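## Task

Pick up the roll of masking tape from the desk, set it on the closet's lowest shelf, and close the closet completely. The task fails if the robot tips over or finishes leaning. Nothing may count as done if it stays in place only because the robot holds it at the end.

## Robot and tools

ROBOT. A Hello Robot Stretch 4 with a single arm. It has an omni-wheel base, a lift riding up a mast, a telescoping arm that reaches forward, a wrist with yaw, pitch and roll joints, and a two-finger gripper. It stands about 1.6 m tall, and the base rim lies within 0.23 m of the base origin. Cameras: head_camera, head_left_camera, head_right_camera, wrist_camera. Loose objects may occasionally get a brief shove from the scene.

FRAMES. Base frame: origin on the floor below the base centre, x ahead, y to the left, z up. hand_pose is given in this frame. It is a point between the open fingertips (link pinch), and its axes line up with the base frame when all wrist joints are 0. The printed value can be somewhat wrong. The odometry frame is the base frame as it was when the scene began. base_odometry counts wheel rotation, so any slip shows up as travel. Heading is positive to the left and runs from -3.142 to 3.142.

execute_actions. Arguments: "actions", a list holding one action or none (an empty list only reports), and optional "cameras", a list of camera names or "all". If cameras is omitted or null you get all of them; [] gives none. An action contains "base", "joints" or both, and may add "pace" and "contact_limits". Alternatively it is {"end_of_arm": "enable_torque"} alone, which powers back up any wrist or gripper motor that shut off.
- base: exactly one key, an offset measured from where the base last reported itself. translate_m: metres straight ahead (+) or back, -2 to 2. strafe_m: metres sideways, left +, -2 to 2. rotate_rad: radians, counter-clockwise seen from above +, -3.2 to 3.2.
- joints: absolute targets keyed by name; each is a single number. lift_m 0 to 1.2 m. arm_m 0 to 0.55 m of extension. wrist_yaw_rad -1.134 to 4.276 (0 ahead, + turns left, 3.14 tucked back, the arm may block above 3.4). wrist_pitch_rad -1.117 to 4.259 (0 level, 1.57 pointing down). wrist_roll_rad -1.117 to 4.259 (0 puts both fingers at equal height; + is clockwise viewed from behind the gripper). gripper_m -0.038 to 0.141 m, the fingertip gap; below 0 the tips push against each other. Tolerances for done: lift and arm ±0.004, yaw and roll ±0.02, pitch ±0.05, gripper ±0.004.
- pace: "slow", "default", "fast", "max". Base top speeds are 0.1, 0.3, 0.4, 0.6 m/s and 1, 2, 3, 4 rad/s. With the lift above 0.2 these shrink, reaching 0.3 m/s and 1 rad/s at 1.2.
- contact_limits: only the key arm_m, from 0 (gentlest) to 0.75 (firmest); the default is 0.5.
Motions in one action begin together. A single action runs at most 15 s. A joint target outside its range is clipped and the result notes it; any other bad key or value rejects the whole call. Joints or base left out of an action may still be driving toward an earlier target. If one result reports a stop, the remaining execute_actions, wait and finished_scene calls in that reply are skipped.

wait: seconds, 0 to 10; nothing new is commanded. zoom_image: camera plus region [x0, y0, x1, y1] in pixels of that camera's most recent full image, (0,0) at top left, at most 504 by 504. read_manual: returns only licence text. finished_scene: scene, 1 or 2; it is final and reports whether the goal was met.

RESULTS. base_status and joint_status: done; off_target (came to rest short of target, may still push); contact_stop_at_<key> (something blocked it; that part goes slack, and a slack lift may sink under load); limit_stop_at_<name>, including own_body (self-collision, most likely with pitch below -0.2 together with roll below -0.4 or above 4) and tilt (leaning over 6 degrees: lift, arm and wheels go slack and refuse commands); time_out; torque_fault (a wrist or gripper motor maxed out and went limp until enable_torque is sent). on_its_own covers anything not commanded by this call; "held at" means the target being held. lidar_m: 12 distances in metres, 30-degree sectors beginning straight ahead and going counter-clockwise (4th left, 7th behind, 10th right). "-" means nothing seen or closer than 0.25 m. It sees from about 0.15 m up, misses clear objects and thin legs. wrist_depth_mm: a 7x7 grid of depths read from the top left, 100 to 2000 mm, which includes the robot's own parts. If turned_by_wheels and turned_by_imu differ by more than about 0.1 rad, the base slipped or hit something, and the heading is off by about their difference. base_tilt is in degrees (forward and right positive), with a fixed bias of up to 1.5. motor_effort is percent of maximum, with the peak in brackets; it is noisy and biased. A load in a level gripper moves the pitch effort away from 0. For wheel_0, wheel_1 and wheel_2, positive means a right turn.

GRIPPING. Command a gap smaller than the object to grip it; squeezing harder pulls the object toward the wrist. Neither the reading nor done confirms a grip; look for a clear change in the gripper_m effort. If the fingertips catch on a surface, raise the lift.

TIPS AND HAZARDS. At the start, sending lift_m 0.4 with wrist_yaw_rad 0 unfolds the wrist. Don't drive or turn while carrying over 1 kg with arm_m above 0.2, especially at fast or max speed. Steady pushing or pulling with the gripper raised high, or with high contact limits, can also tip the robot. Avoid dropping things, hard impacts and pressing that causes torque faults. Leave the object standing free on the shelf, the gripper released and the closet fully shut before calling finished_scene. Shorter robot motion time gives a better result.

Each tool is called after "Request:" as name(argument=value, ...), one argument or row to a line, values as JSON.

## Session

Request:
execute_actions(
  actions=[
    {"base":{"rotate_rad":-1.57},"joints":{"lift_m":0.4,"wrist_yaw_rad":0}},
  ],
  cameras=["head_camera","head_left_camera","head_right_camera"],
)

Request:
execute_actions(
  actions=[
    {"base":{"rotate_rad":-1.57}},
  ],
  cameras=["head_camera","head_left_camera","head_right_camera"],
)

Scene clock: 2.40 s.
base_odometry: x=+0.000 y=+0.000 heading=-1.570 (m, m, rad; odometry frame)
turned_by_wheels: -1.570 (rad since the last result)
turned_by_imu: -1.588 (rad since the last result)
base_tilt: forward=+0.3 right=-0.2 (deg)
lidar_m: 1.21 1.19 1.29 1.82 2.15 2.24 2.60 2.50 2.55 1.09 1.03 1.11
base_status: done
joint_positions: lift_m=+0.400 arm_m=-0.003 wrist_yaw_rad=+0.000 wrist_pitch_rad=-0.012 wrist_roll_rad=+0.016 gripper_m=+0.057
joint_status: all done
motor_effort: lift_m=+22(19) arm_m=-1(1) wrist_yaw_rad=-1(8) wrist_pitch_rad=-6(7) wrist_roll_rad=-1(1) gripper_m=-2(5) wheel_0=+1(9) wheel_1=+1(8) wheel_2=+2(8) (%)
hand_pose: x=+0.4568 y=-0.0873 z=+0.5814 quat_wxyz=(+1.000, +0.008, -0.006, +0.000) (m; base frame)
wrist_depth_mm: 891 976 1060 1182 1366 1537 1661 / 878 976 1060 1182 1366 1281 991 / 878 976 1078 1205 1397 1576 1397 / 891 991 1098 1229 1397 1618 1499 / 891 991 1060 1205 1430 1618 1537 / 891 991 201 1229 193 1576 1499 / 917 976 1098 - 1366 1255 1366
pictures: head_camera, head_left_camera, head_right_camera
Images, in order (width x height): head_camera 420x560, head_left_camera 420x672, head_right_camera 420x672.

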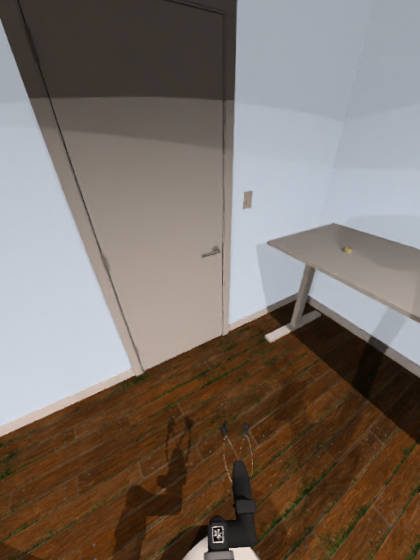

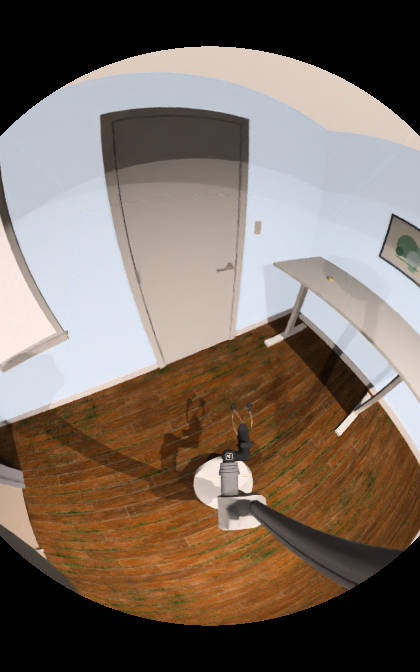

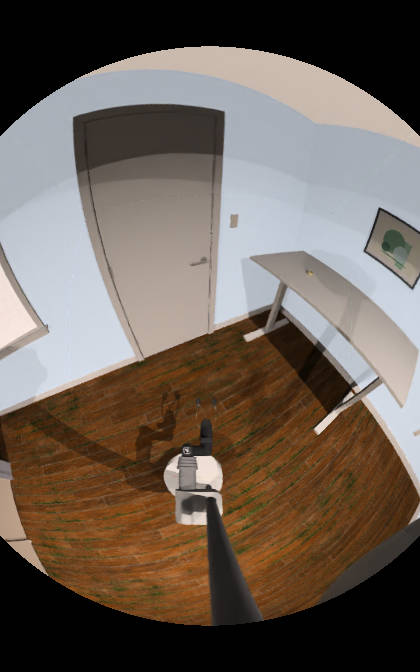

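Scene clock: 4.47 s.
base_odometry: x=+0.000 y=+0.000 heading=-3.139 (m, m, rad; odometry frame)
turned_by_wheels: -1.570 (rad since the last result)
turned_by_imu: -1.588 (rad since the last result)
base_tilt: forward=+0.2 right=-0.3 (deg)
lidar_m: 1.08 1.04 1.09 1.25 1.21 1.30 1.82 2.16 2.25 2.56 2.48 2.52
base_status: done
joint_positions: lift_m=+0.400 arm_m=-0.003 wrist_yaw_rad=+0.000 wrist_pitch_rad=-0.012 wrist_roll_rad=+0.016 gripper_m=+0.057
joint_status: not commanded
motor_effort: lift_m=+21(22) arm_m=-1(1) wrist_yaw_rad=+0(2) wrist_pitch_rad=-7(7) wrist_roll_rad=-1(1) gripper_m=-3(4) wheel_0=+2(8) wheel_1=+2(7) wheel_2=+2(9) (%)
hand_pose: x=+0.4568 y=-0.0874 z=+0.5816 quat_wxyz=(+1.000, +0.008, -0.006, +0.000) (m; base frame)
wrist_depth_mm: 820 1499 1708 1921 - - - / 1078 1098 1708 1921 - - - / 1430 1537 1756 1921 - - - / 1464 1618 1808 1983 - - - / 1464 1576 1708 1983 - - - / 1464 1576 202 1863 193 - - / 1255 1205 1366 - 1366 1308 1430
pictures: head_camera, head_left_camera, head_right_camera
Images, in order (width x height): head_camera 420x560, head_left_camera 420x672, head_right_camera 420x672.

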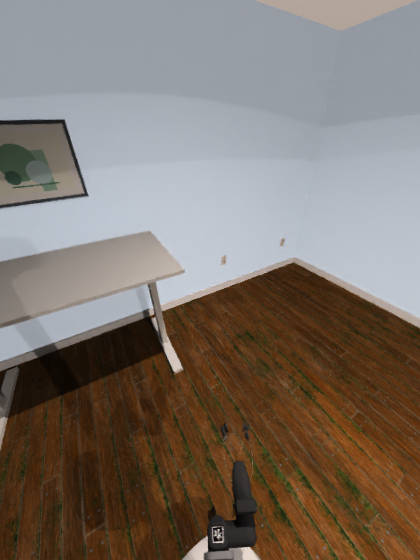

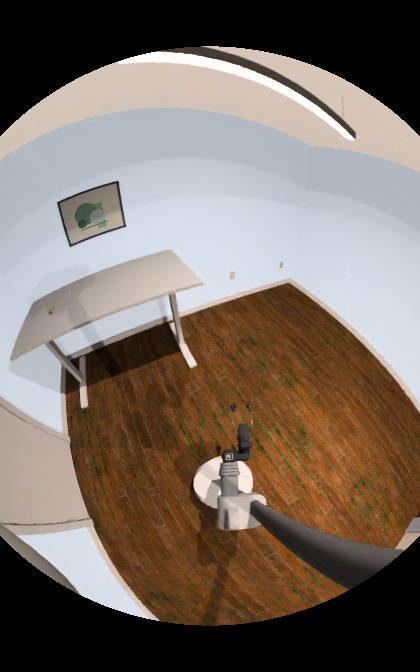

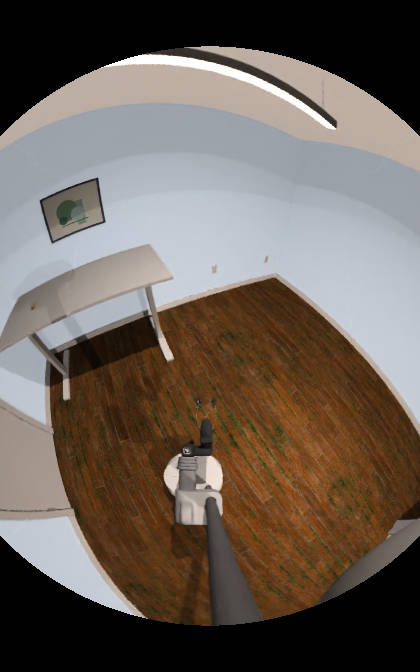

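Request:
execute_actions(
  actions=[
    {"base":{"rotate_rad":-2.62},"joints":{"lift_m":0.88,"gripper_m":0.0}},
  ],
)

Scene clock: 7.43 s.
base_odometry: x=+0.000 y=+0.000 heading=+0.524 (m, m, rad; odometry frame)
turned_by_wheels: -2.620 (rad since the last result)
turned_by_imu: -2.651 (rad since the last result)
base_tilt: forward=+0.3 right=-0.3 (deg)
lidar_m: 2.16 2.24 2.55 2.45 2.59 1.06 1.04 1.12 1.25 1.22 1.30 1.72
base_status: done
joint_positions: lift_m=+0.880 arm_m=-0.003 wrist_yaw_rad=+0.000 wrist_pitch_rad=-0.012 wrist_roll_rad=+0.016 gripper_m=+0.000
joint_status: all done
motor_effort: lift_m=+22(24) arm_m=-1(1) wrist_yaw_rad=-1(0) wrist_pitch_rad=-7(7) wrist_roll_rad=-1(1) gripper_m=-4(6) wheel_0=+2(7) wheel_1=+2(7) wheel_2=+2(10) (%)
hand_pose: x=+0.4568 y=-0.0874 z=+1.0614 quat_wxyz=(+1.000, +0.008, -0.006, +0.000) (m; base frame)
wrist_depth_mm: - 1983 1983 - 1983 - 1921 / - - - - 1983 - 1921 / - - - - 1921 - 1863 / - - 1983 1983 1921 - 1863 / - - - 1983 1921 - 1863 / - - 183 192 184 - 1808 / - - - - 1921 - 1808
pictures: head_camera, head_left_camera, head_right_camera, wrist_camera
Images, in order (width x height): head_camera 420x560, head_left_camera 420x672, head_right_camera 420x672, wrist_camera 616x392.

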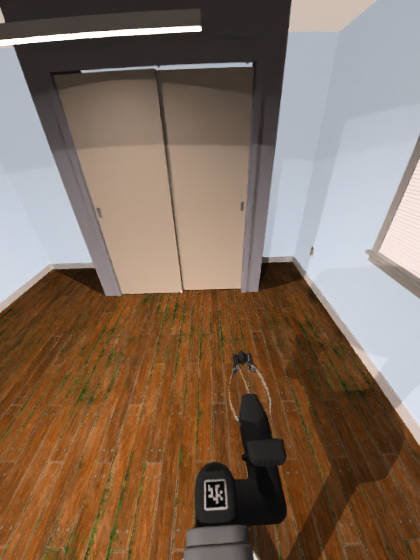

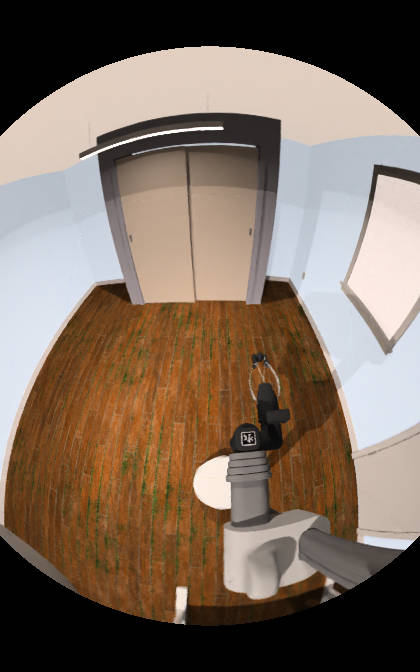

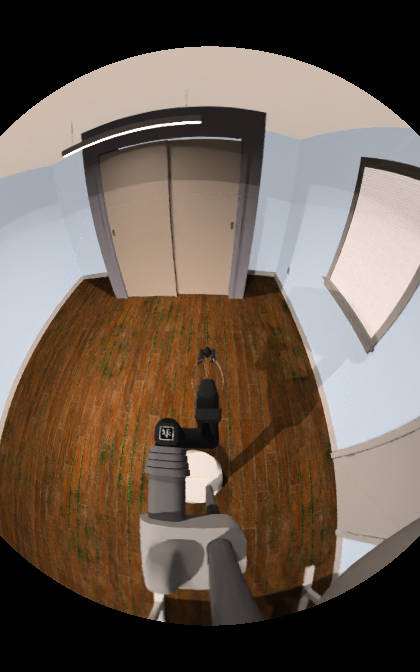

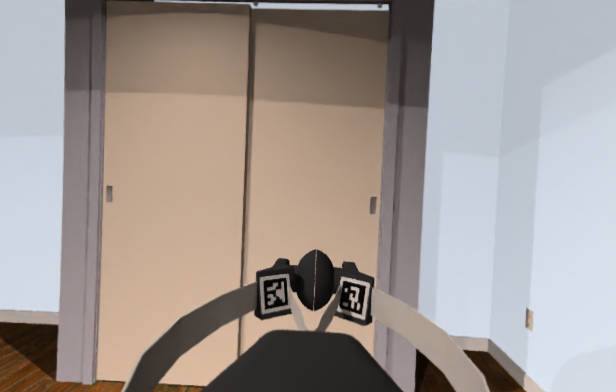

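Request:
execute_actions(
  actions=[
    {"base":{"translate_m":1.2},"joints":{"wrist_yaw_rad":-0.45,"arm_m":0.3,"lift_m":0.85},"pace":"fast"},
  ],
  cameras=["head_camera","wrist_camera"],
)

Scene clock: 12.03 s.
base_odometry: x=+1.039 y=+0.601 heading=+0.525 (m, m, rad; odometry frame)
turned_by_wheels: +0.000 (rad since the last result)
turned_by_imu: +0.000 (rad since the last result)
base_tilt: forward=+0.3 right=-0.2 (deg)
lidar_m: 0.98 1.01 1.40 2.45 2.57 3.12 3.08 1.75 1.30 1.24 1.34 0.99
base_status: done
joint_positions: lift_m=+0.850 arm_m=+0.299 wrist_yaw_rad=-0.450 wrist_pitch_rad=-0.012 wrist_roll_rad=+0.016 gripper_m=+0.000
joint_status: all done
motor_effort: lift_m=+19(21) arm_m=+6(6) wrist_yaw_rad=-1(6) wrist_pitch_rad=-7(7) wrist_roll_rad=-1(1) gripper_m=-7(6) wheel_0=+1(7) wheel_1=+2(9) wheel_2=-1(14) (%)
hand_pose: x=+0.6916 y=-0.2041 z=+1.0318 quat_wxyz=(+0.975, +0.006, -0.008, -0.223) (m; base frame)
wrist_depth_mm: 433 466 508 559 549 615 1205 / 433 466 512 559 549 609 1160 / 436 469 512 564 564 621 1182 / 439 473 517 574 559 627 1160 / 439 480 521 554 559 1308 1160 / 442 480 183 192 183 1308 1160 / 449 473 517 - 554 1308 1160
pictures: head_camera, wrist_camera
Images, in order (width x height): head_camera 420x560, wrist_camera 616x392.

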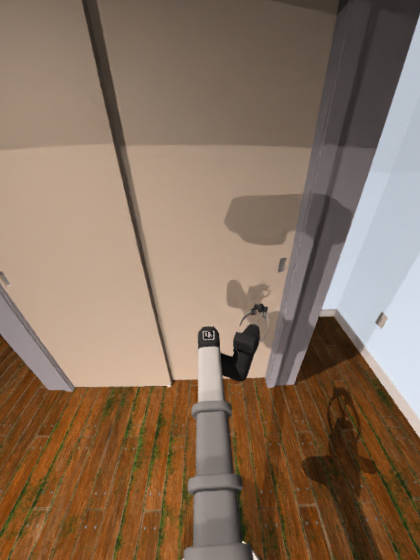

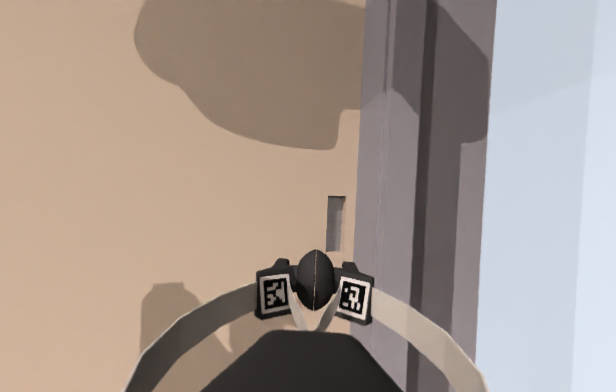

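Request:
execute_actions(
  actions=[
    {"base":{"strafe_m":-0.175},"joints":{"arm_m":0.5}},
  ],
  cameras=["wrist_camera"],
)

Scene clock: 13.90 s.
base_odometry: x=+1.126 y=+0.450 heading=+0.525 (m, m, rad; odometry frame)
turned_by_wheels: +0.000 (rad since the last result)
turned_by_imu: +0.000 (rad since the last result)
base_tilt: forward=+0.2 right=-0.4 (deg)
lidar_m: 0.96 1.02 1.39 2.61 2.76 3.15 3.11 1.54 1.11 1.07 1.14 0.95
base_status: done
joint_positions: lift_m=+0.850 arm_m=+0.499 wrist_yaw_rad=-0.450 wrist_pitch_rad=-0.012 wrist_roll_rad=+0.016 gripper_m=+0.000
joint_status: all done
motor_effort: lift_m=+18(18) arm_m=+6(8) wrist_yaw_rad=-1(1) wrist_pitch_rad=-7(6) wrist_roll_rad=-1(1) gripper_m=-5(7) wheel_0=+0(10) wheel_1=+0(7) wheel_2=+0(0) (%)
hand_pose: x=+0.8916 y=-0.2042 z=+1.0318 quat_wxyz=(+0.975, +0.006, -0.008, -0.223) (m; base frame)
wrist_depth_mm: 260 282 307 327 282 336 976 / 260 283 307 327 285 338 991 / 264 285 312 327 287 342 1008 / 265 287 312 330 289 345 991 / 266 289 314 297 291 347 1008 / 268 289 183 192 184 349 991 / 270 285 312 - 297 353 991
pictures: wrist_camera
Images, in order (width x height): wrist_camera 616x392.

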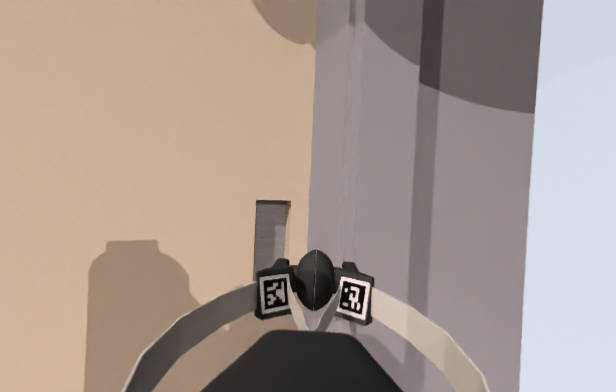

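Request:
execute_actions(
  actions=[
    {"base":{"translate_m":0.09},"pace":"slow"},
  ],
  cameras=["wrist_camera"],
)

Request:
execute_actions(
  actions=[
    {"joints":{"arm_m":0.55},"contact_limits":{"arm_m":0.2},"pace":"slow"},
  ],
  cameras=["wrist_camera"],
)

Scene clock: 16.17 s.
base_odometry: x=+1.204 y=+0.495 heading=+0.525 (m, m, rad; odometry frame)
turned_by_wheels: +0.000 (rad since the last result)
turned_by_imu: +0.001 (rad since the last result)
base_tilt: forward=+0.3 right=-0.3 (deg)
lidar_m: 0.88 0.95 1.20 2.62 2.74 3.26 2.91 1.54 1.12 1.06 1.13 0.82
base_status: done
joint_positions: lift_m=+0.850 arm_m=+0.499 wrist_yaw_rad=-0.450 wrist_pitch_rad=-0.012 wrist_roll_rad=+0.016 gripper_m=+0.000
joint_status: not commanded
motor_effort: lift_m=+19(18) arm_m=+6(6) wrist_yaw_rad=-1(1) wrist_pitch_rad=-7(7) wrist_roll_rad=-1(1) gripper_m=-5(5) wheel_0=+3(5) wheel_1=+2(6) wheel_2=-3(4) (%)
hand_pose: x=+0.8916 y=-0.2042 z=+1.0318 quat_wxyz=(+0.975, +0.006, -0.008, -0.223) (m; base frame)
wrist_depth_mm: 186 201 219 240 231 198 240 / 187 202 220 243 230 199 242 / 189 204 221 244 227 201 245 / 189 205 223 249 224 203 248 / 190 206 225 241 224 205 250 / 192 206 184 192 185 207 252 / 193 204 222 - 210 208 255
pictures: wrist_camera
Images, in order (width x height): wrist_camera 616x392.

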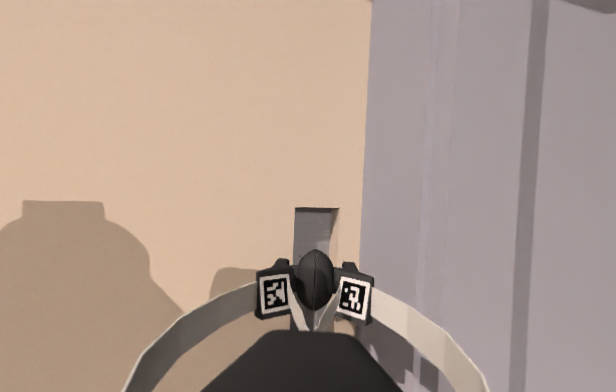

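Scene clock: 17.43 s.
base_odometry: x=+1.204 y=+0.495 heading=+0.523 (m, m, rad; odometry frame)
turned_by_wheels: -0.001 (rad since the last result)
turned_by_imu: -0.001 (rad since the last result)
base_tilt: forward=+0.2 right=-0.2 (deg)
lidar_m: 0.88 0.93 1.22 2.62 2.75 3.23 2.89 1.55 1.12 1.08 1.12 0.86
base_status: not commanded
joint_positions: lift_m=+0.850 arm_m=+0.528 wrist_yaw_rad=-0.471 wrist_pitch_rad=-0.012 wrist_roll_rad=+0.016 gripper_m=+0.000
joint_status: arm_m contact_stop (moved +0.029 of +0.051)
joint sent to its limit — the command would take arm_m past its upper limit, so that joint was sent only as far as its limit.
on_its_own: arm_m is slack since a contact_stop (your +0.550 is given up); wrist_yaw_rad is at rest, and its effort (+59) is outside its rest range (-13 to +13)
motor_effort: lift_m=+18(18) arm_m=+0(16) wrist_yaw_rad=+59(75) wrist_pitch_rad=-6(8) wrist_roll_rad=-1(1) gripper_m=-4(5) wheel_0=-1(6) wheel_1=-1(2) wheel_2=-11(11) (%)
contact_limits: arm_m 0.2
hand_pose: x=+0.9162 y=-0.2087 z=+1.0318 quat_wxyz=(+0.972, +0.006, -0.008, -0.233) (m; base frame)
wrist_depth_mm: 166 180 197 217 217 175 211 / 166 181 198 219 216 177 214 / 167 181 200 220 214 178 216 / 168 183 201 223 213 178 220 / 169 184 202 217 211 178 220 / 170 186 195 188 183 179 223 / 171 182 200 - 199 178 226
pictures: wrist_camera
Images, in order (width x height): wrist_camera 616x392.

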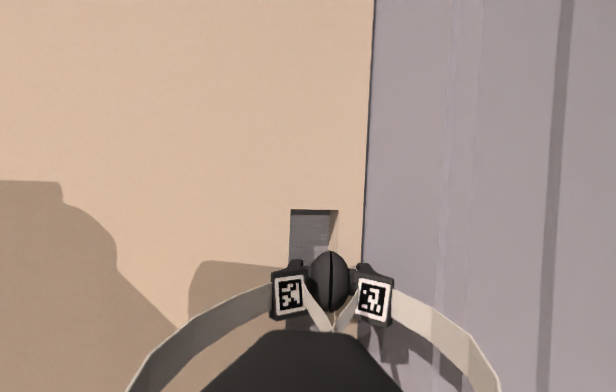

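Request:
execute_actions(
  actions=[
    {"base":{"strafe_m":0.2},"joints":{"wrist_yaw_rad":-0.45},"pace":"slow"},
  ],
  cameras=["wrist_camera","head_camera"],
)

Scene clock: 20.63 s.
base_odometry: x=+1.104 y=+0.668 heading=+0.523 (m, m, rad; odometry frame)
turned_by_wheels: -0.001 (rad since the last result)
turned_by_imu: +0.000 (rad since the last result)
base_tilt: forward=+0.3 right=-0.3 (deg)
lidar_m: 0.89 0.89 1.29 2.41 2.54 3.23 3.16 1.80 1.32 1.26 1.38 0.92
base_status: done
joint_positions: lift_m=+0.850 arm_m=+0.528 wrist_yaw_rad=-0.462 wrist_pitch_rad=-0.012 wrist_roll_rad=+0.016 gripper_m=+0.000
joint_status: all done
on_its_own: arm_m is slack since a contact_stop (your +0.550 is given up); wrist_yaw_rad is at rest, and its effort (+34) is outside its rest range (-13 to +13)
motor_effort: lift_m=+18(18) arm_m=+0(0) wrist_yaw_rad=+34(58) wrist_pitch_rad=-6(7) wrist_roll_rad=-1(1) gripper_m=-3(6) wheel_0=-3(14) wheel_1=+3(4) wheel_2=-9(9) (%)
hand_pose: x=+0.9180 y=-0.2068 z=+1.0318 quat_wxyz=(+0.973, +0.006, -0.008, -0.229) (m; base frame)
wrist_depth_mm: 169 183 200 220 676 521 330 / 170 184 202 223 676 521 327 / 171 185 203 224 615 517 330 / 172 186 204 229 699 517 329 / 173 187 206 234 661 517 327 / 174 189 198 193 186 512 324 / 175 185 204 - 603 357 322
pictures: head_camera, wrist_camera
Images, in order (width x height): head_camera 420x560, wrist_camera 616x392.

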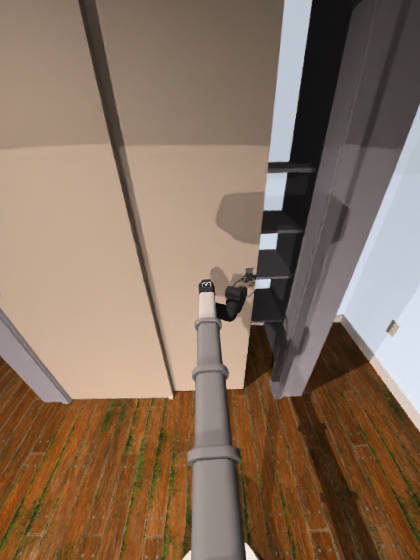

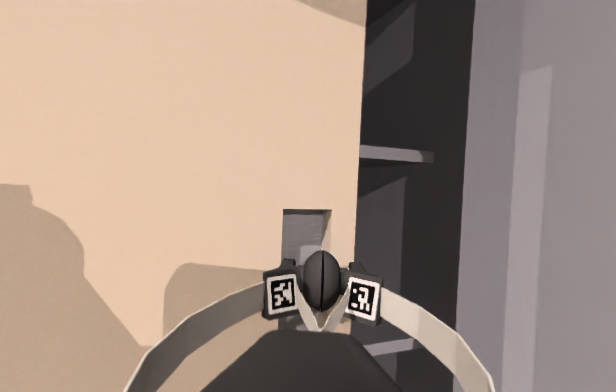

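Request:
execute_actions(
  actions=[
    {"joints":{"arm_m":0.42,"wrist_yaw_rad":0.2,"lift_m":0.8}},
  ],
  cameras=[],
)

Request:
execute_actions(
  actions=[
    {"base":{"strafe_m":-0.25}},
  ],
  cameras=["wrist_camera","head_camera"],
)

Scene clock: 22.07 s.
base_odometry: x=+1.104 y=+0.668 heading=+0.523 (m, m, rad; odometry frame)
turned_by_wheels: +0.001 (rad since the last result)
turned_by_imu: +0.001 (rad since the last result)
base_tilt: forward=+0.3 right=-0.4 (deg)
lidar_m: 0.94 0.89 1.27 2.42 2.53 3.28 3.19 1.80 1.30 1.26 1.36 0.91
base_status: not commanded
joint_positions: lift_m=+0.800 arm_m=+0.421 wrist_yaw_rad=+0.200 wrist_pitch_rad=-0.012 wrist_roll_rad=+0.016 gripper_m=+0.000
joint_status: all done
motor_effort: lift_m=+17(19) arm_m=-6(7) wrist_yaw_rad=-1(88) wrist_pitch_rad=-6(30) wrist_roll_rad=-1(1) gripper_m=-6(8) wheel_0=-1(18) wheel_1=+0(7) wheel_2=+0(17) (%)
hand_pose: x=+0.8921 y=-0.0284 z=+0.9819 quat_wxyz=(+0.995, +0.008, -0.005, +0.100) (m; base frame)
wrist_depth_mm: 310 931 976 946 904 831 798 / 312 1078 1042 960 891 854 798 / 315 715 842 768 723 676 634 / 322 1078 1042 976 904 854 809 / 320 946 991 946 904 842 809 / 320 668 183 191 185 615 647 / 320 1025 1042 - 904 480 496
pictures: none
No camera images: the call's "cameras" was empty. Leave "cameras" out to get every camera's image.

Scene clock: 24.20 s.
base_odometry: x=+1.229 y=+0.451 heading=+0.524 (m, m, rad; odometry frame)
turned_by_wheels: +0.000 (rad since the last result)
turned_by_imu: +0.000 (rad since the last result)
base_tilt: forward=+0.3 right=-0.2 (deg)
lidar_m: 0.85 1.00 1.24 2.64 2.79 3.26 2.80 1.48 1.07 1.00 1.12 0.85
base_status: done
joint_positions: lift_m=+0.800 arm_m=+0.421 wrist_yaw_rad=+0.200 wrist_pitch_rad=-0.012 wrist_roll_rad=+0.016 gripper_m=+0.000
joint_status: not commanded
motor_effort: lift_m=+19(18) arm_m=-6(6) wrist_yaw_rad=+0(1) wrist_pitch_rad=-6(6) wrist_roll_rad=-1(1) gripper_m=-6(5) wheel_0=+1(10) wheel_1=+0(10) wheel_2=+0(1) (%)
hand_pose: x=+0.8921 y=-0.0284 z=+0.9819 quat_wxyz=(+0.995, +0.008, -0.005, +0.100) (m; base frame)
wrist_depth_mm: 1042 1008 976 946 878 842 559 / 1160 1078 1025 946 891 831 508 / 1042 946 842 778 715 676 496 / 1182 1098 1025 960 904 854 521 / 946 976 1008 917 891 854 517 / 1182 668 183 192 184 615 508 / 1138 1078 1042 - 891 477 459
pictures: head_camera, wrist_camera
Images, in order (width x height): head_camera 420x560, wrist_camera 616x392.

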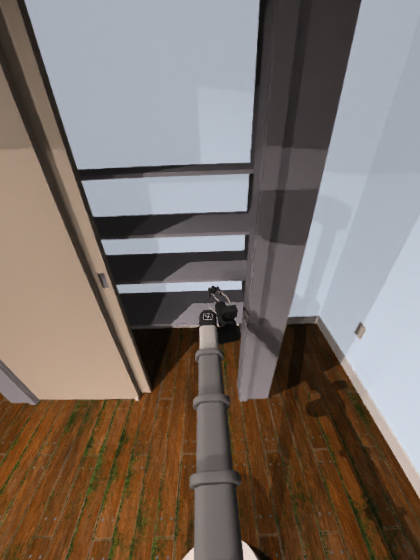

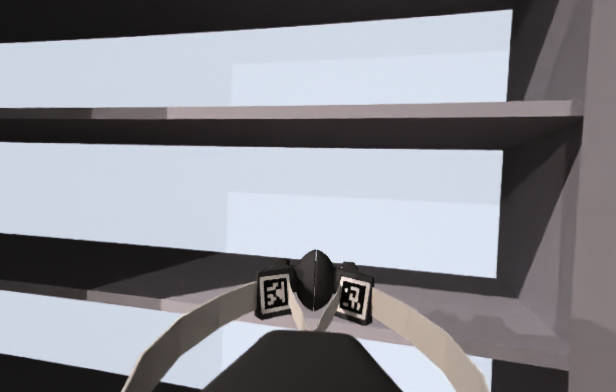

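Request:
execute_actions(
  actions=[
    {"base":{"translate_m":-0.9},"joints":{"arm_m":0.0,"wrist_yaw_rad":0.0,"gripper_m":0.13},"pace":"fast"},
  ],
  cameras=[],
)

Request:
execute_actions(
  actions=[
    {"base":{"rotate_rad":3.1},"joints":{"lift_m":0.9,"wrist_pitch_rad":0.5}},
  ],
  cameras=["head_camera","wrist_camera"],
)

Scene clock: 28.03 s.
base_odometry: x=+0.450 y=+0.002 heading=+0.523 (m, m, rad; odometry frame)
turned_by_wheels: +0.000 (rad since the last result)
turned_by_imu: +0.002 (rad since the last result)
base_tilt: forward=+0.3 right=-0.3 (deg)
lidar_m: 1.72 1.83 2.80 2.69 2.81 1.51 1.52 1.39 1.06 0.99 1.05 1.48
base_status: done
joint_positions: lift_m=+0.800 arm_m=+0.001 wrist_yaw_rad=+0.000 wrist_pitch_rad=-0.012 wrist_roll_rad=+0.016 gripper_m=+0.130
joint_status: all done
motor_effort: lift_m=+18(18) arm_m=-6(6) wrist_yaw_rad=-1(8) wrist_pitch_rad=-7(8) wrist_roll_rad=-1(1) gripper_m=+0(3) wheel_0=-2(7) wheel_1=-2(10) wheel_2=+0(15) (%)
hand_pose: x=+0.4605 y=-0.0875 z=+0.9817 quat_wxyz=(+1.000, +0.008, -0.006, +0.000) (m; base frame)
wrist_depth_mm: 1618 1576 - - 1537 - 1537 / 1618 1576 - - 1499 - 1537 / 1661 1618 - - 1576 - 1499 / 1661 1661 - - - - 1464 / 1661 1618 - - - - 1499 / 1661 1618 - 1921 1537 1808 1464 / 1708 1618 - - - - 1464
pictures: none
No camera images: the call's "cameras" was empty. Leave "cameras" out to get every camera's image.

Scene clock: 30.87 s.
base_odometry: x=+0.450 y=+0.002 heading=-2.661 (m, m, rad; odometry frame)
turned_by_wheels: +3.099 (rad since the last result)
turned_by_imu: +3.138 (rad since the last result)
base_tilt: forward=+0.4 right=-0.3 (deg)
lidar_m: 1.42 1.43 1.05 0.98 0.99 1.41 1.74 1.86 2.81 2.70 2.84 1.51
base_status: done
joint_positions: lift_m=+0.900 arm_m=+0.001 wrist_yaw_rad=+0.000 wrist_pitch_rad=+0.502 wrist_roll_rad=+0.016 gripper_m=+0.130
joint_status: all done
motor_effort: lift_m=+21(22) arm_m=-6(6) wrist_yaw_rad=-1(0) wrist_pitch_rad=-5(2) wrist_roll_rad=-1(1) gripper_m=+0(3) wheel_0=-2(8) wheel_1=-2(9) wheel_2=-3(11) (%)
hand_pose: x=+0.4249 y=-0.0874 z=+0.9393 quat_wxyz=(+0.969, +0.008, +0.248, -0.002) (m; base frame)
wrist_depth_mm: 1430 1661 1921 1863 1499 1808 1863 / 1576 - - - - - 1983 / 1576 - - - - - - / 1537 - - - - - - / 1576 1708 1708 1708 1708 1756 1808 / 1430 1366 1336 1464 1336 1336 1499 / 1205 1229 1255 - 1205 1229 1229
pictures: head_camera, wrist_camera
Images, in order (width x height): head_camera 420x560, wrist_camera 616x392.

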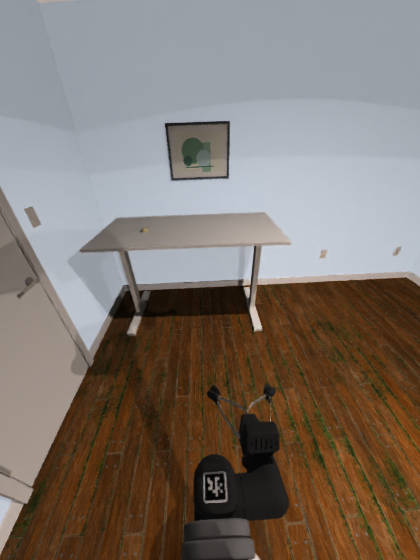

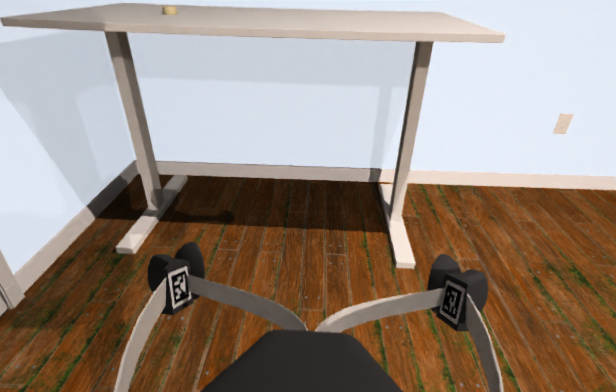

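Request:
execute_actions(
  actions=[
    {"base":{"strafe_m":0.55},"joints":{"lift_m":1.0,"wrist_pitch_rad":0.0},"pace":"fast"},
  ],
  cameras=[],
)

Request:
execute_actions(
  actions=[
    {"base":{"translate_m":0.65},"pace":"fast"},
  ],
  cameras=["head_camera","wrist_camera"],
)

Scene clock: 33.73 s.
base_odometry: x=+0.704 y=-0.486 heading=-2.661 (m, m, rad; odometry frame)
turned_by_wheels: +0.000 (rad since the last result)
turned_by_imu: +0.002 (rad since the last result)
base_tilt: forward=+0.3 right=-0.2 (deg)
lidar_m: 1.44 0.67 0.49 0.45 0.49 0.64 1.75 2.12 2.53 3.26 3.24 1.51
base_status: done
joint_positions: lift_m=+1.000 arm_m=+0.001 wrist_yaw_rad=+0.000 wrist_pitch_rad=+0.003 wrist_roll_rad=+0.016 gripper_m=+0.130
joint_status: all done
motor_effort: lift_m=+21(26) arm_m=-6(6) wrist_yaw_rad=+0(1) wrist_pitch_rad=-7(15) wrist_roll_rad=-1(1) gripper_m=-1(2) wheel_0=-1(12) wheel_1=+1(11) wheel_2=+0(3) (%)
hand_pose: x=+0.4605 y=-0.0874 z=+1.1773 quat_wxyz=(+1.000, +0.008, +0.001, +0.000) (m; base frame)
wrist_depth_mm: 768 1138 - - - 1983 - / 778 1182 - - - - - / 778 1160 - - - - - / 788 1205 - - - - - / 798 1138 1576 1708 1576 1618 - / 809 1025 1708 - - 1661 - / 809 1160 1983 - - - -
pictures: none
No camera images: the call's "cameras" was empty. Leave "cameras" out to get every camera's image.

Scene clock: 37.03 s.
base_odometry: x=+0.128 y=-0.787 heading=-2.660 (m, m, rad; odometry frame)
turned_by_wheels: +0.000 (rad since the last result)
turned_by_imu: +0.000 (rad since the last result)
base_tilt: forward=+0.3 right=-0.4 (deg)
lidar_m: 0.78 0.62 0.47 0.44 0.48 0.69 1.93 2.66 3.40 3.26 1.18 0.84
base_status: done
joint_positions: lift_m=+1.000 arm_m=+0.001 wrist_yaw_rad=+0.000 wrist_pitch_rad=+0.003 wrist_roll_rad=+0.016 gripper_m=+0.130
joint_status: not commanded
motor_effort: lift_m=+22(21) arm_m=-6(6) wrist_yaw_rad=-1(0) wrist_pitch_rad=-7(7) wrist_roll_rad=-1(1) gripper_m=-2(3) wheel_0=+1(7) wheel_1=+2(9) wheel_2=-2(12) (%)
hand_pose: x=+0.4605 y=-0.0874 z=+1.1773 quat_wxyz=(+1.000, +0.008, +0.001, +0.000) (m; base frame)
wrist_depth_mm: 798 1160 1430 1366 1397 1366 1366 / 798 1182 1430 1397 1366 1366 1397 / 809 1182 1430 1430 1397 1397 1366 / 809 1205 1430 1430 1430 1397 1430 / 820 1138 1397 1430 1397 1397 1397 / 798 715 676 820 715 715 904 / 768 1025 634 - 627 627 627
pictures: head_camera, wrist_camera
Images, in order (width x height): head_camera 420x560, wrist_camera 616x392.

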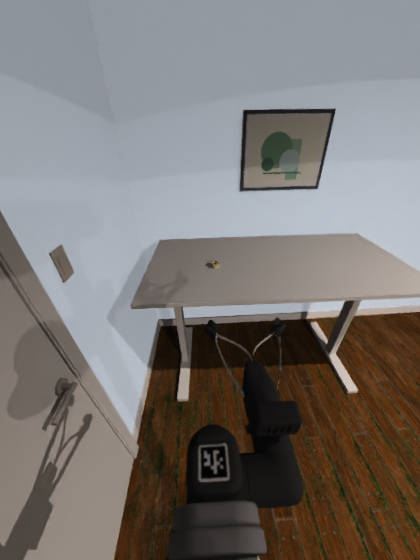

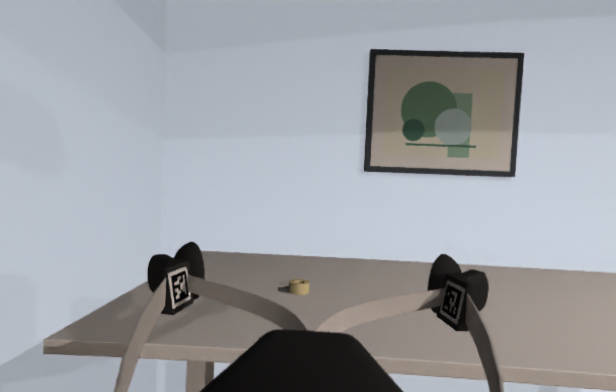

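Request:
execute_actions(
  actions=[
    {"base":{"strafe_m":0.085},"joints":{"arm_m":0.45,"wrist_pitch_rad":0.5,"lift_m":0.98}},
  ],
  cameras=["head_camera","wrist_camera"],
)

Scene clock: 39.57 s.
base_odometry: x=+0.167 y=-0.862 heading=-2.660 (m, m, rad; odometry frame)
turned_by_wheels: +0.000 (rad since the last result)
turned_by_imu: +0.001 (rad since the last result)
base_tilt: forward=+0.2 right=-0.4 (deg)
lidar_m: 0.78 0.49 0.38 0.36 0.38 0.58 1.51 2.67 3.51 3.33 1.15 0.82
base_status: done
joint_positions: lift_m=+0.980 arm_m=+0.449 wrist_yaw_rad=+0.000 wrist_pitch_rad=+0.502 wrist_roll_rad=+0.016 gripper_m=+0.130
joint_status: all done
motor_effort: lift_m=+18(22) arm_m=+6(8) wrist_yaw_rad=-2(0) wrist_pitch_rad=-5(6) wrist_roll_rad=-1(1) gripper_m=-1(0) wheel_0=+0(8) wheel_1=-1(8) wheel_2=+0(2) (%)
hand_pose: x=+0.8727 y=-0.0874 z=+1.0196 quat_wxyz=(+0.969, +0.008, +0.248, -0.002) (m; base frame)
wrist_depth_mm: 683 878 866 866 854 842 842 / 691 917 854 878 891 891 878 / 661 564 569 580 585 591 597 / 421 421 430 427 436 439 445 / 338 340 342 345 345 349 351 / 283 274 267 287 271 270 293 / 243 244 251 - 248 243 250
pictures: head_camera, wrist_camera
Images, in order (width x height): head_camera 420x560, wrist_camera 616x392.

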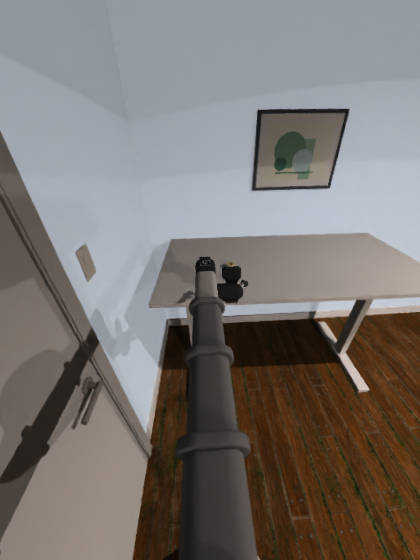

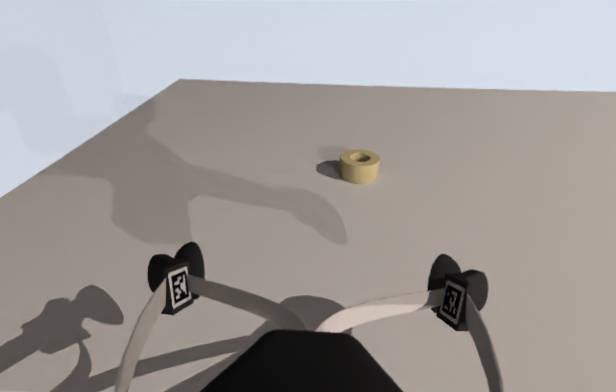

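Request:
execute_actions(
  actions=[
    {"base":{"strafe_m":-0.037},"joints":{"lift_m":0.93},"pace":"slow"},
  ],
  cameras=[],
)

Request:
execute_actions(
  actions=[
    {"base":{"translate_m":0.14},"joints":{"arm_m":0.55},"pace":"slow"},
  ],
  cameras=["wrist_camera"],
)

Scene clock: 41.07 s.
base_odometry: x=+0.150 y=-0.829 heading=-2.660 (m, m, rad; odometry frame)
turned_by_wheels: +0.001 (rad since the last result)
turned_by_imu: +0.001 (rad since the last result)
base_tilt: forward=+0.2 right=-0.3 (deg)
lidar_m: 0.78 0.54 0.42 0.39 0.43 0.63 1.65 2.68 3.46 3.28 1.15 0.84
base_status: done
joint_positions: lift_m=+0.930 arm_m=+0.449 wrist_yaw_rad=+0.000 wrist_pitch_rad=+0.497 wrist_roll_rad=+0.016 gripper_m=+0.130
joint_status: all done
motor_effort: lift_m=+14(16) arm_m=+6(6) wrist_yaw_rad=+0(1) wrist_pitch_rad=+9(10) wrist_roll_rad=-1(1) gripper_m=-2(2) wheel_0=+6(7) wheel_1=+1(6) wheel_2=+0(3) (%)
hand_pose: x=+0.8734 y=-0.0874 z=+0.9712 quat_wxyz=(+0.969, +0.008, +0.246, -0.002) (m; base frame)
wrist_depth_mm: 723 878 866 854 854 854 842 / 732 699 707 723 732 741 759 / 449 452 459 436 473 477 484 / 338 340 342 347 351 351 357 / 268 270 273 274 276 279 281 / 224 217 212 228 214 216 234 / 206 205 204 - 198 195 200
pictures: none
No camera images: the call's "cameras" was empty. Leave "cameras" out to get every camera's image.

Scene clock: 43.73 s.
base_odometry: x=+0.026 y=-0.894 heading=-2.660 (m, m, rad; odometry frame)
turned_by_wheels: +0.000 (rad since the last result)
turned_by_imu: +0.000 (rad since the last result)
base_tilt: forward=+0.2 right=-0.3 (deg)
lidar_m: 0.65 0.57 0.40 0.38 0.41 0.58 1.62 2.79 3.45 3.32 0.96 0.66
base_status: done
joint_positions: lift_m=+0.930 arm_m=+0.546 wrist_yaw_rad=-0.002 wrist_pitch_rad=+0.497 wrist_roll_rad=+0.016 gripper_m=+0.130
joint_status: arm_m off_target (ended at +0.546, target +0.550)
joint sent to its limit — the command would take arm_m past its upper limit, so that joint was sent only as far as its limit.
motor_effort: lift_m=+14(14) arm_m=+8(9) wrist_yaw_rad=+6(6) wrist_pitch_rad=+8(9) wrist_roll_rad=-1(1) gripper_m=-3(1) wheel_0=+3(8) wheel_1=+3(4) wheel_2=-6(9) (%)
hand_pose: x=+0.9701 y=-0.0880 z=+0.9711 quat_wxyz=(+0.969, +0.008, +0.246, -0.003) (m; base frame)
wrist_depth_mm: 654 654 647 647 640 634 627 / 691 683 683 676 676 668 668 / 445 452 459 466 473 477 480 / 338 336 342 345 349 351 355 / 268 271 272 254 266 278 281 / 224 218 212 226 215 215 233 / 192 193 198 - 197 191 199
pictures: wrist_camera
Images, in order (width x height): wrist_camera 616x392.

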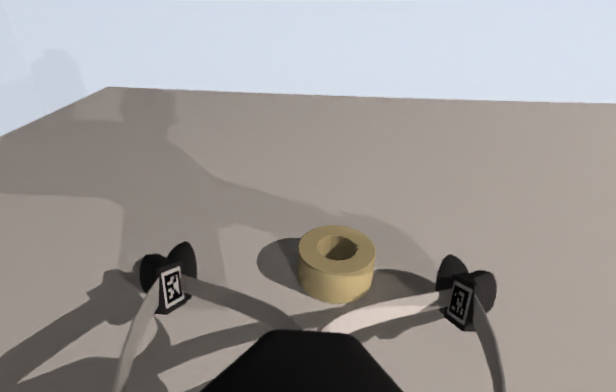

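Request:
execute_actions(
  actions=[
    {"base":{"translate_m":0.035},"joints":{"lift_m":0.935},"pace":"slow"},
  ],
  cameras=[],
)

Request:
execute_actions(
  actions=[
    {"joints":{"gripper_m":-0.02}},
  ],
  cameras=["wrist_camera"],
)

Request:
execute_actions(
  actions=[
    {"joints":{"lift_m":1.0},"pace":"slow"},
  ],
  cameras=["wrist_camera"],
)

Scene clock: 45.33 s.
base_odometry: x=-0.004 y=-0.910 heading=-2.660 (m, m, rad; odometry frame)
turned_by_wheels: +0.000 (rad since the last result)
turned_by_imu: +0.001 (rad since the last result)
base_tilt: forward=+0.4 right=-0.3 (deg)
lidar_m: 0.60 0.64 0.40 0.39 0.42 0.59 1.63 2.80 3.45 3.28 0.90 0.67
base_status: done
joint_positions: lift_m=+0.935 arm_m=+0.546 wrist_yaw_rad=-0.001 wrist_pitch_rad=+0.501 wrist_roll_rad=+0.016 gripper_m=+0.130
joint_status: all done
motor_effort: lift_m=+22(19) arm_m=+7(8) wrist_yaw_rad=+3(7) wrist_pitch_rad=-2(8) wrist_roll_rad=-1(1) gripper_m=-3(2) wheel_0=+5(6) wheel_1=+3(7) wheel_2=-3(8) (%)
hand_pose: x=+0.9700 y=-0.0877 z=+0.9746 quat_wxyz=(+0.969, +0.008, +0.248, -0.002) (m; base frame)
wrist_depth_mm: 627 627 615 609 609 603 603 / 668 654 647 647 640 634 634 / 445 452 459 459 466 473 480 / 336 338 342 343 347 351 353 / 270 272 273 274 277 279 282 / 225 218 213 202 211 208 233 / 194 194 200 - 197 193 200
pictures: none
No camera images: the call's "cameras" was empty. Leave "cameras" out to get every camera's image.

Scene clock: 47.67 s.
base_odometry: x=-0.004 y=-0.910 heading=-2.660 (m, m, rad; odometry frame)
turned_by_wheels: +0.000 (rad since the last result)
turned_by_imu: +0.001 (rad since the last result)
base_tilt: forward=+0.3 right=-0.3 (deg)
lidar_m: 0.63 0.62 0.41 0.40 0.42 0.60 1.65 2.84 3.44 3.29 0.90 0.65
base_status: not commanded
joint_positions: lift_m=+0.935 arm_m=+0.546 wrist_yaw_rad=+0.000 wrist_pitch_rad=+0.502 wrist_roll_rad=+0.016 gripper_m=-0.019
joint_status: all done
motor_effort: lift_m=+22(22) arm_m=+6(7) wrist_yaw_rad=+0(3) wrist_pitch_rad=-5(5) wrist_roll_rad=-1(1) gripper_m=-21(20) wheel_0=+5(5) wheel_1=+3(3) wheel_2=-3(3) (%)
hand_pose: x=+0.9700 y=-0.0875 z=+0.9743 quat_wxyz=(+0.969, +0.008, +0.248, -0.002) (m; base frame)
wrist_depth_mm: 627 621 615 609 609 603 597 / 661 647 647 647 640 634 634 / 442 442 452 462 462 469 473 / 332 336 342 343 345 349 351 / 268 270 271 273 274 277 279 / 225 217 182 192 180 230 232 / 193 188 199 - 196 187 199
pictures: wrist_camera
Images, in order (width x height): wrist_camera 616x392.

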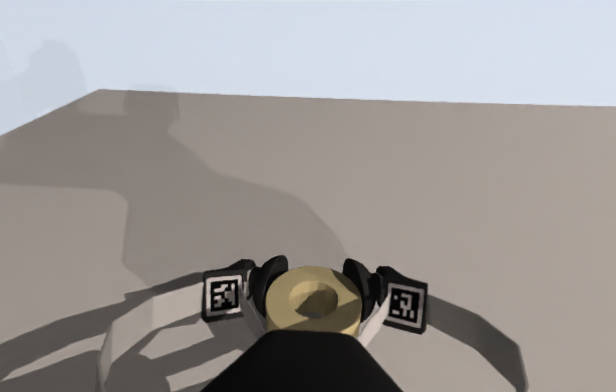

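Scene clock: 49.10 s.
base_odometry: x=-0.004 y=-0.910 heading=-2.660 (m, m, rad; odometry frame)
turned_by_wheels: +0.000 (rad since the last result)
turned_by_imu: +0.000 (rad since the last result)
base_tilt: forward=+0.4 right=-0.2 (deg)
lidar_m: 0.61 0.62 0.40 0.38 0.42 0.56 1.62 2.86 3.47 3.29 0.91 0.66
base_status: not commanded
joint_positions: lift_m=+1.000 arm_m=+0.546 wrist_yaw_rad=+0.000 wrist_pitch_rad=+0.502 wrist_roll_rad=+0.016 gripper_m=-0.019
joint_status: all done
motor_effort: lift_m=+22(22) arm_m=+6(6) wrist_yaw_rad=+0(0) wrist_pitch_rad=-6(5) wrist_roll_rad=-1(1) gripper_m=-22(23) wheel_0=+5(5) wheel_1=+4(3) wheel_2=-3(3) (%)
hand_pose: x=+0.9700 y=-0.0875 z=+1.0392 quat_wxyz=(+0.969, +0.008, +0.248, -0.002) (m; base frame)
wrist_depth_mm: 627 627 621 609 603 603 591 / 668 668 668 661 647 640 634 / 707 615 615 627 634 676 676 / 459 462 462 466 473 473 480 / 368 370 373 373 377 379 384 / 307 297 181 191 180 315 319 / 265 256 273 - 270 255 272
pictures: wrist_camera
Images, in order (width x height): wrist_camera 616x392.

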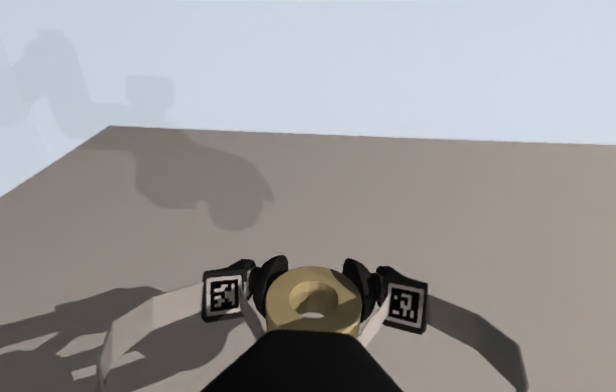

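Request:
execute_actions(
  actions=[
    {"base":{"translate_m":-0.5},"joints":{"arm_m":0.05}},
  ],
  cameras=[],
)

Request:
execute_actions(
  actions=[
    {"base":{"strafe_m":-0.65},"joints":{"lift_m":0.5},"pace":"fast"},
  ],
  cameras=[],
)

Request:
execute_actions(
  actions=[
    {"base":{"rotate_rad":3.1}},
  ],
  cameras=[],
)

Request:
execute_actions(
  actions=[
    {"base":{"translate_m":1.05},"pace":"fast"},
  ],
  cameras=["wrist_camera","head_camera"],
)

Scene clock: 52.47 s.
base_odometry: x=+0.439 y=-0.679 heading=-2.660 (m, m, rad; odometry frame)
turned_by_wheels: +0.000 (rad since the last result)
turned_by_imu: +0.001 (rad since the last result)
base_tilt: forward=+0.4 right=-0.3 (deg)
lidar_m: 1.11 0.59 0.41 0.36 0.44 0.64 1.73 2.40 2.92 3.30 1.59 1.16
base_status: done
joint_positions: lift_m=+1.000 arm_m=+0.051 wrist_yaw_rad=+0.000 wrist_pitch_rad=+0.503 wrist_roll_rad=+0.016 gripper_m=-0.019
joint_status: all done
motor_effort: lift_m=+22(23) arm_m=-6(5) wrist_yaw_rad=+0(1) wrist_pitch_rad=-7(7) wrist_roll_rad=-1(1) gripper_m=-21(23) wheel_0=-1(7) wheel_1=-2(5) wheel_2=-1(12) (%)
hand_pose: x=+0.4748 y=-0.0875 z=+1.0391 quat_wxyz=(+0.969, +0.008, +0.249, -0.002) (m; base frame)
wrist_depth_mm: 732 1060 1537 1537 1537 1499 1499 / 732 991 1042 960 991 991 991 / 732 1078 1618 1863 1756 1756 1756 / 699 1098 1808 - 1983 1921 1808 / 715 1098 1661 1863 1921 1863 1756 / 732 891 181 191 180 1618 1661 / 741 1138 1366 - 1366 1308 1366
pictures: none
No camera images: the call's "cameras" was empty. Leave "cameras" out to get every camera's image.

Scene clock: 55.60 s.
base_odometry: x=+0.137 y=-0.103 heading=-2.660 (m, m, rad; odometry frame)
turned_by_wheels: +0.000 (rad since the last result)
turned_by_imu: -0.001 (rad since the last result)
base_tilt: forward=+0.2 right=-0.3 (deg)
lidar_m: 1.10 1.17 1.10 1.04 1.12 1.50 2.05 2.17 2.79 2.65 2.76 1.18
base_status: done
joint_positions: lift_m=+0.500 arm_m=+0.051 wrist_yaw_rad=+0.000 wrist_pitch_rad=+0.502 wrist_roll_rad=+0.016 gripper_m=-0.019
joint_status: all done
motor_effort: lift_m=+18(25) arm_m=-6(6) wrist_yaw_rad=+0(0) wrist_pitch_rad=-7(7) wrist_roll_rad=-1(1) gripper_m=-23(20) wheel_0=+0(11) wheel_1=-2(12) wheel_2=+0(1) (%)
hand_pose: x=+0.4748 y=-0.0875 z=+0.5394 quat_wxyz=(+0.969, +0.008, +0.249, -0.002) (m; base frame)
wrist_depth_mm: 1464 1537 1576 1576 1537 1499 1499 / 1464 1756 1708 1708 1618 1661 1661 / 1499 1756 1756 1708 1756 1756 1708 / 1336 1336 1366 1366 1308 1397 1397 / 1078 1098 1078 1098 1098 1118 1118 / 891 878 181 191 180 917 931 / 768 741 788 - 778 741 788
pictures: none
No camera images: the call's "cameras" was empty. Leave "cameras" out to get every camera's image.

Scene clock: 58.43 s.
base_odometry: x=+0.138 y=-0.103 heading=+0.440 (m, m, rad; odometry frame)
turned_by_wheels: +3.100 (rad since the last result)
turned_by_imu: +3.139 (rad since the last result)
base_tilt: forward=+0.2 right=-0.4 (deg)
lidar_m: 2.05 2.15 2.78 2.63 2.73 1.16 1.14 1.16 1.11 1.06 1.14 1.44
base_status: done
joint_positions: lift_m=+0.500 arm_m=+0.051 wrist_yaw_rad=+0.000 wrist_pitch_rad=+0.502 wrist_roll_rad=+0.016 gripper_m=-0.019
joint_status: not commanded
motor_effort: lift_m=+19(18) arm_m=-6(6) wrist_yaw_rad=-1(1) wrist_pitch_rad=-7(7) wrist_roll_rad=-1(1) gripper_m=-21(22) wheel_0=-3(10) wheel_1=-1(12) wheel_2=-1(8) (%)
hand_pose: x=+0.4749 y=-0.0874 z=+0.5394 quat_wxyz=(+0.969, +0.007, +0.249, -0.002) (m; base frame)
wrist_depth_mm: 1756 1661 - - - - 1464 / 1808 1808 - - - - 1464 / 1756 1808 1863 1863 1808 1921 1464 / 1336 1336 1366 1366 1397 1430 1336 / 1060 1078 1078 1098 1098 1098 1118 / 878 878 181 191 180 917 931 / 768 750 788 - 778 741 798
pictures: none
No camera images: the call's "cameras" was empty. Leave "cameras" out to get every camera's image.

Scene clock: 62.33 s.
base_odometry: x=+1.088 y=+0.344 heading=+0.440 (m, m, rad; odometry frame)
turned_by_wheels: +0.000 (rad since the last result)
turned_by_imu: +0.000 (rad since the last result)
base_tilt: forward=+0.2 right=-0.2 (deg)
lidar_m: 1.01 1.16 1.41 2.68 2.76 3.12 3.02 1.51 1.07 1.00 1.05 1.02
base_status: done
joint_positions: lift_m=+0.500 arm_m=+0.051 wrist_yaw_rad=+0.000 wrist_pitch_rad=+0.502 wrist_roll_rad=+0.016 gripper_m=-0.019
joint_status: not commanded
motor_effort: lift_m=+19(19) arm_m=-6(6) wrist_yaw_rad=-1(1) wrist_pitch_rad=-7(7) wrist_roll_rad=-1(1) gripper_m=-19(22) wheel_0=+2(8) wheel_1=+2(8) wheel_2=+0(14) (%)
hand_pose: x=+0.4748 y=-0.0874 z=+0.5394 quat_wxyz=(+0.969, +0.008, +0.249, -0.002) (m; base frame)
wrist_depth_mm: 1336 1336 1366 1336 668 1336 1366 / 1042 1464 1464 1464 723 1430 1397 / 878 1576 1537 1576 778 1576 1397 / 917 1336 1336 1281 866 1366 1308 / 976 1078 1078 1042 946 1098 1118 / 891 854 182 191 180 904 931 / 768 741 798 - 788 741 798
pictures: head_camera, wrist_camera
Images, in order (width x height): head_camera 420x560, wrist_camera 616x392.

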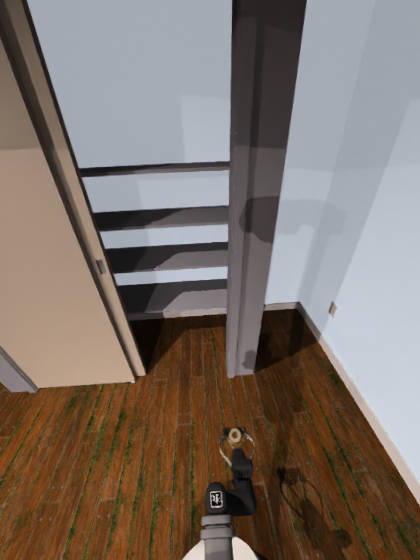

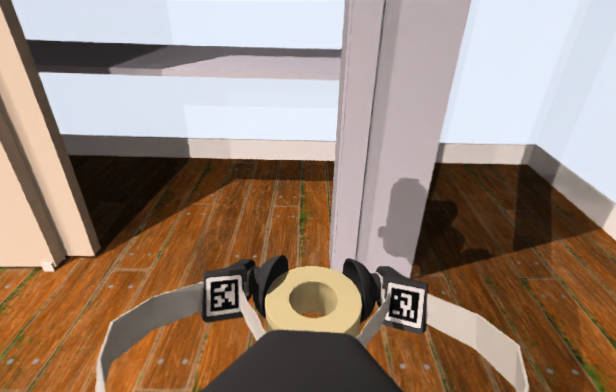

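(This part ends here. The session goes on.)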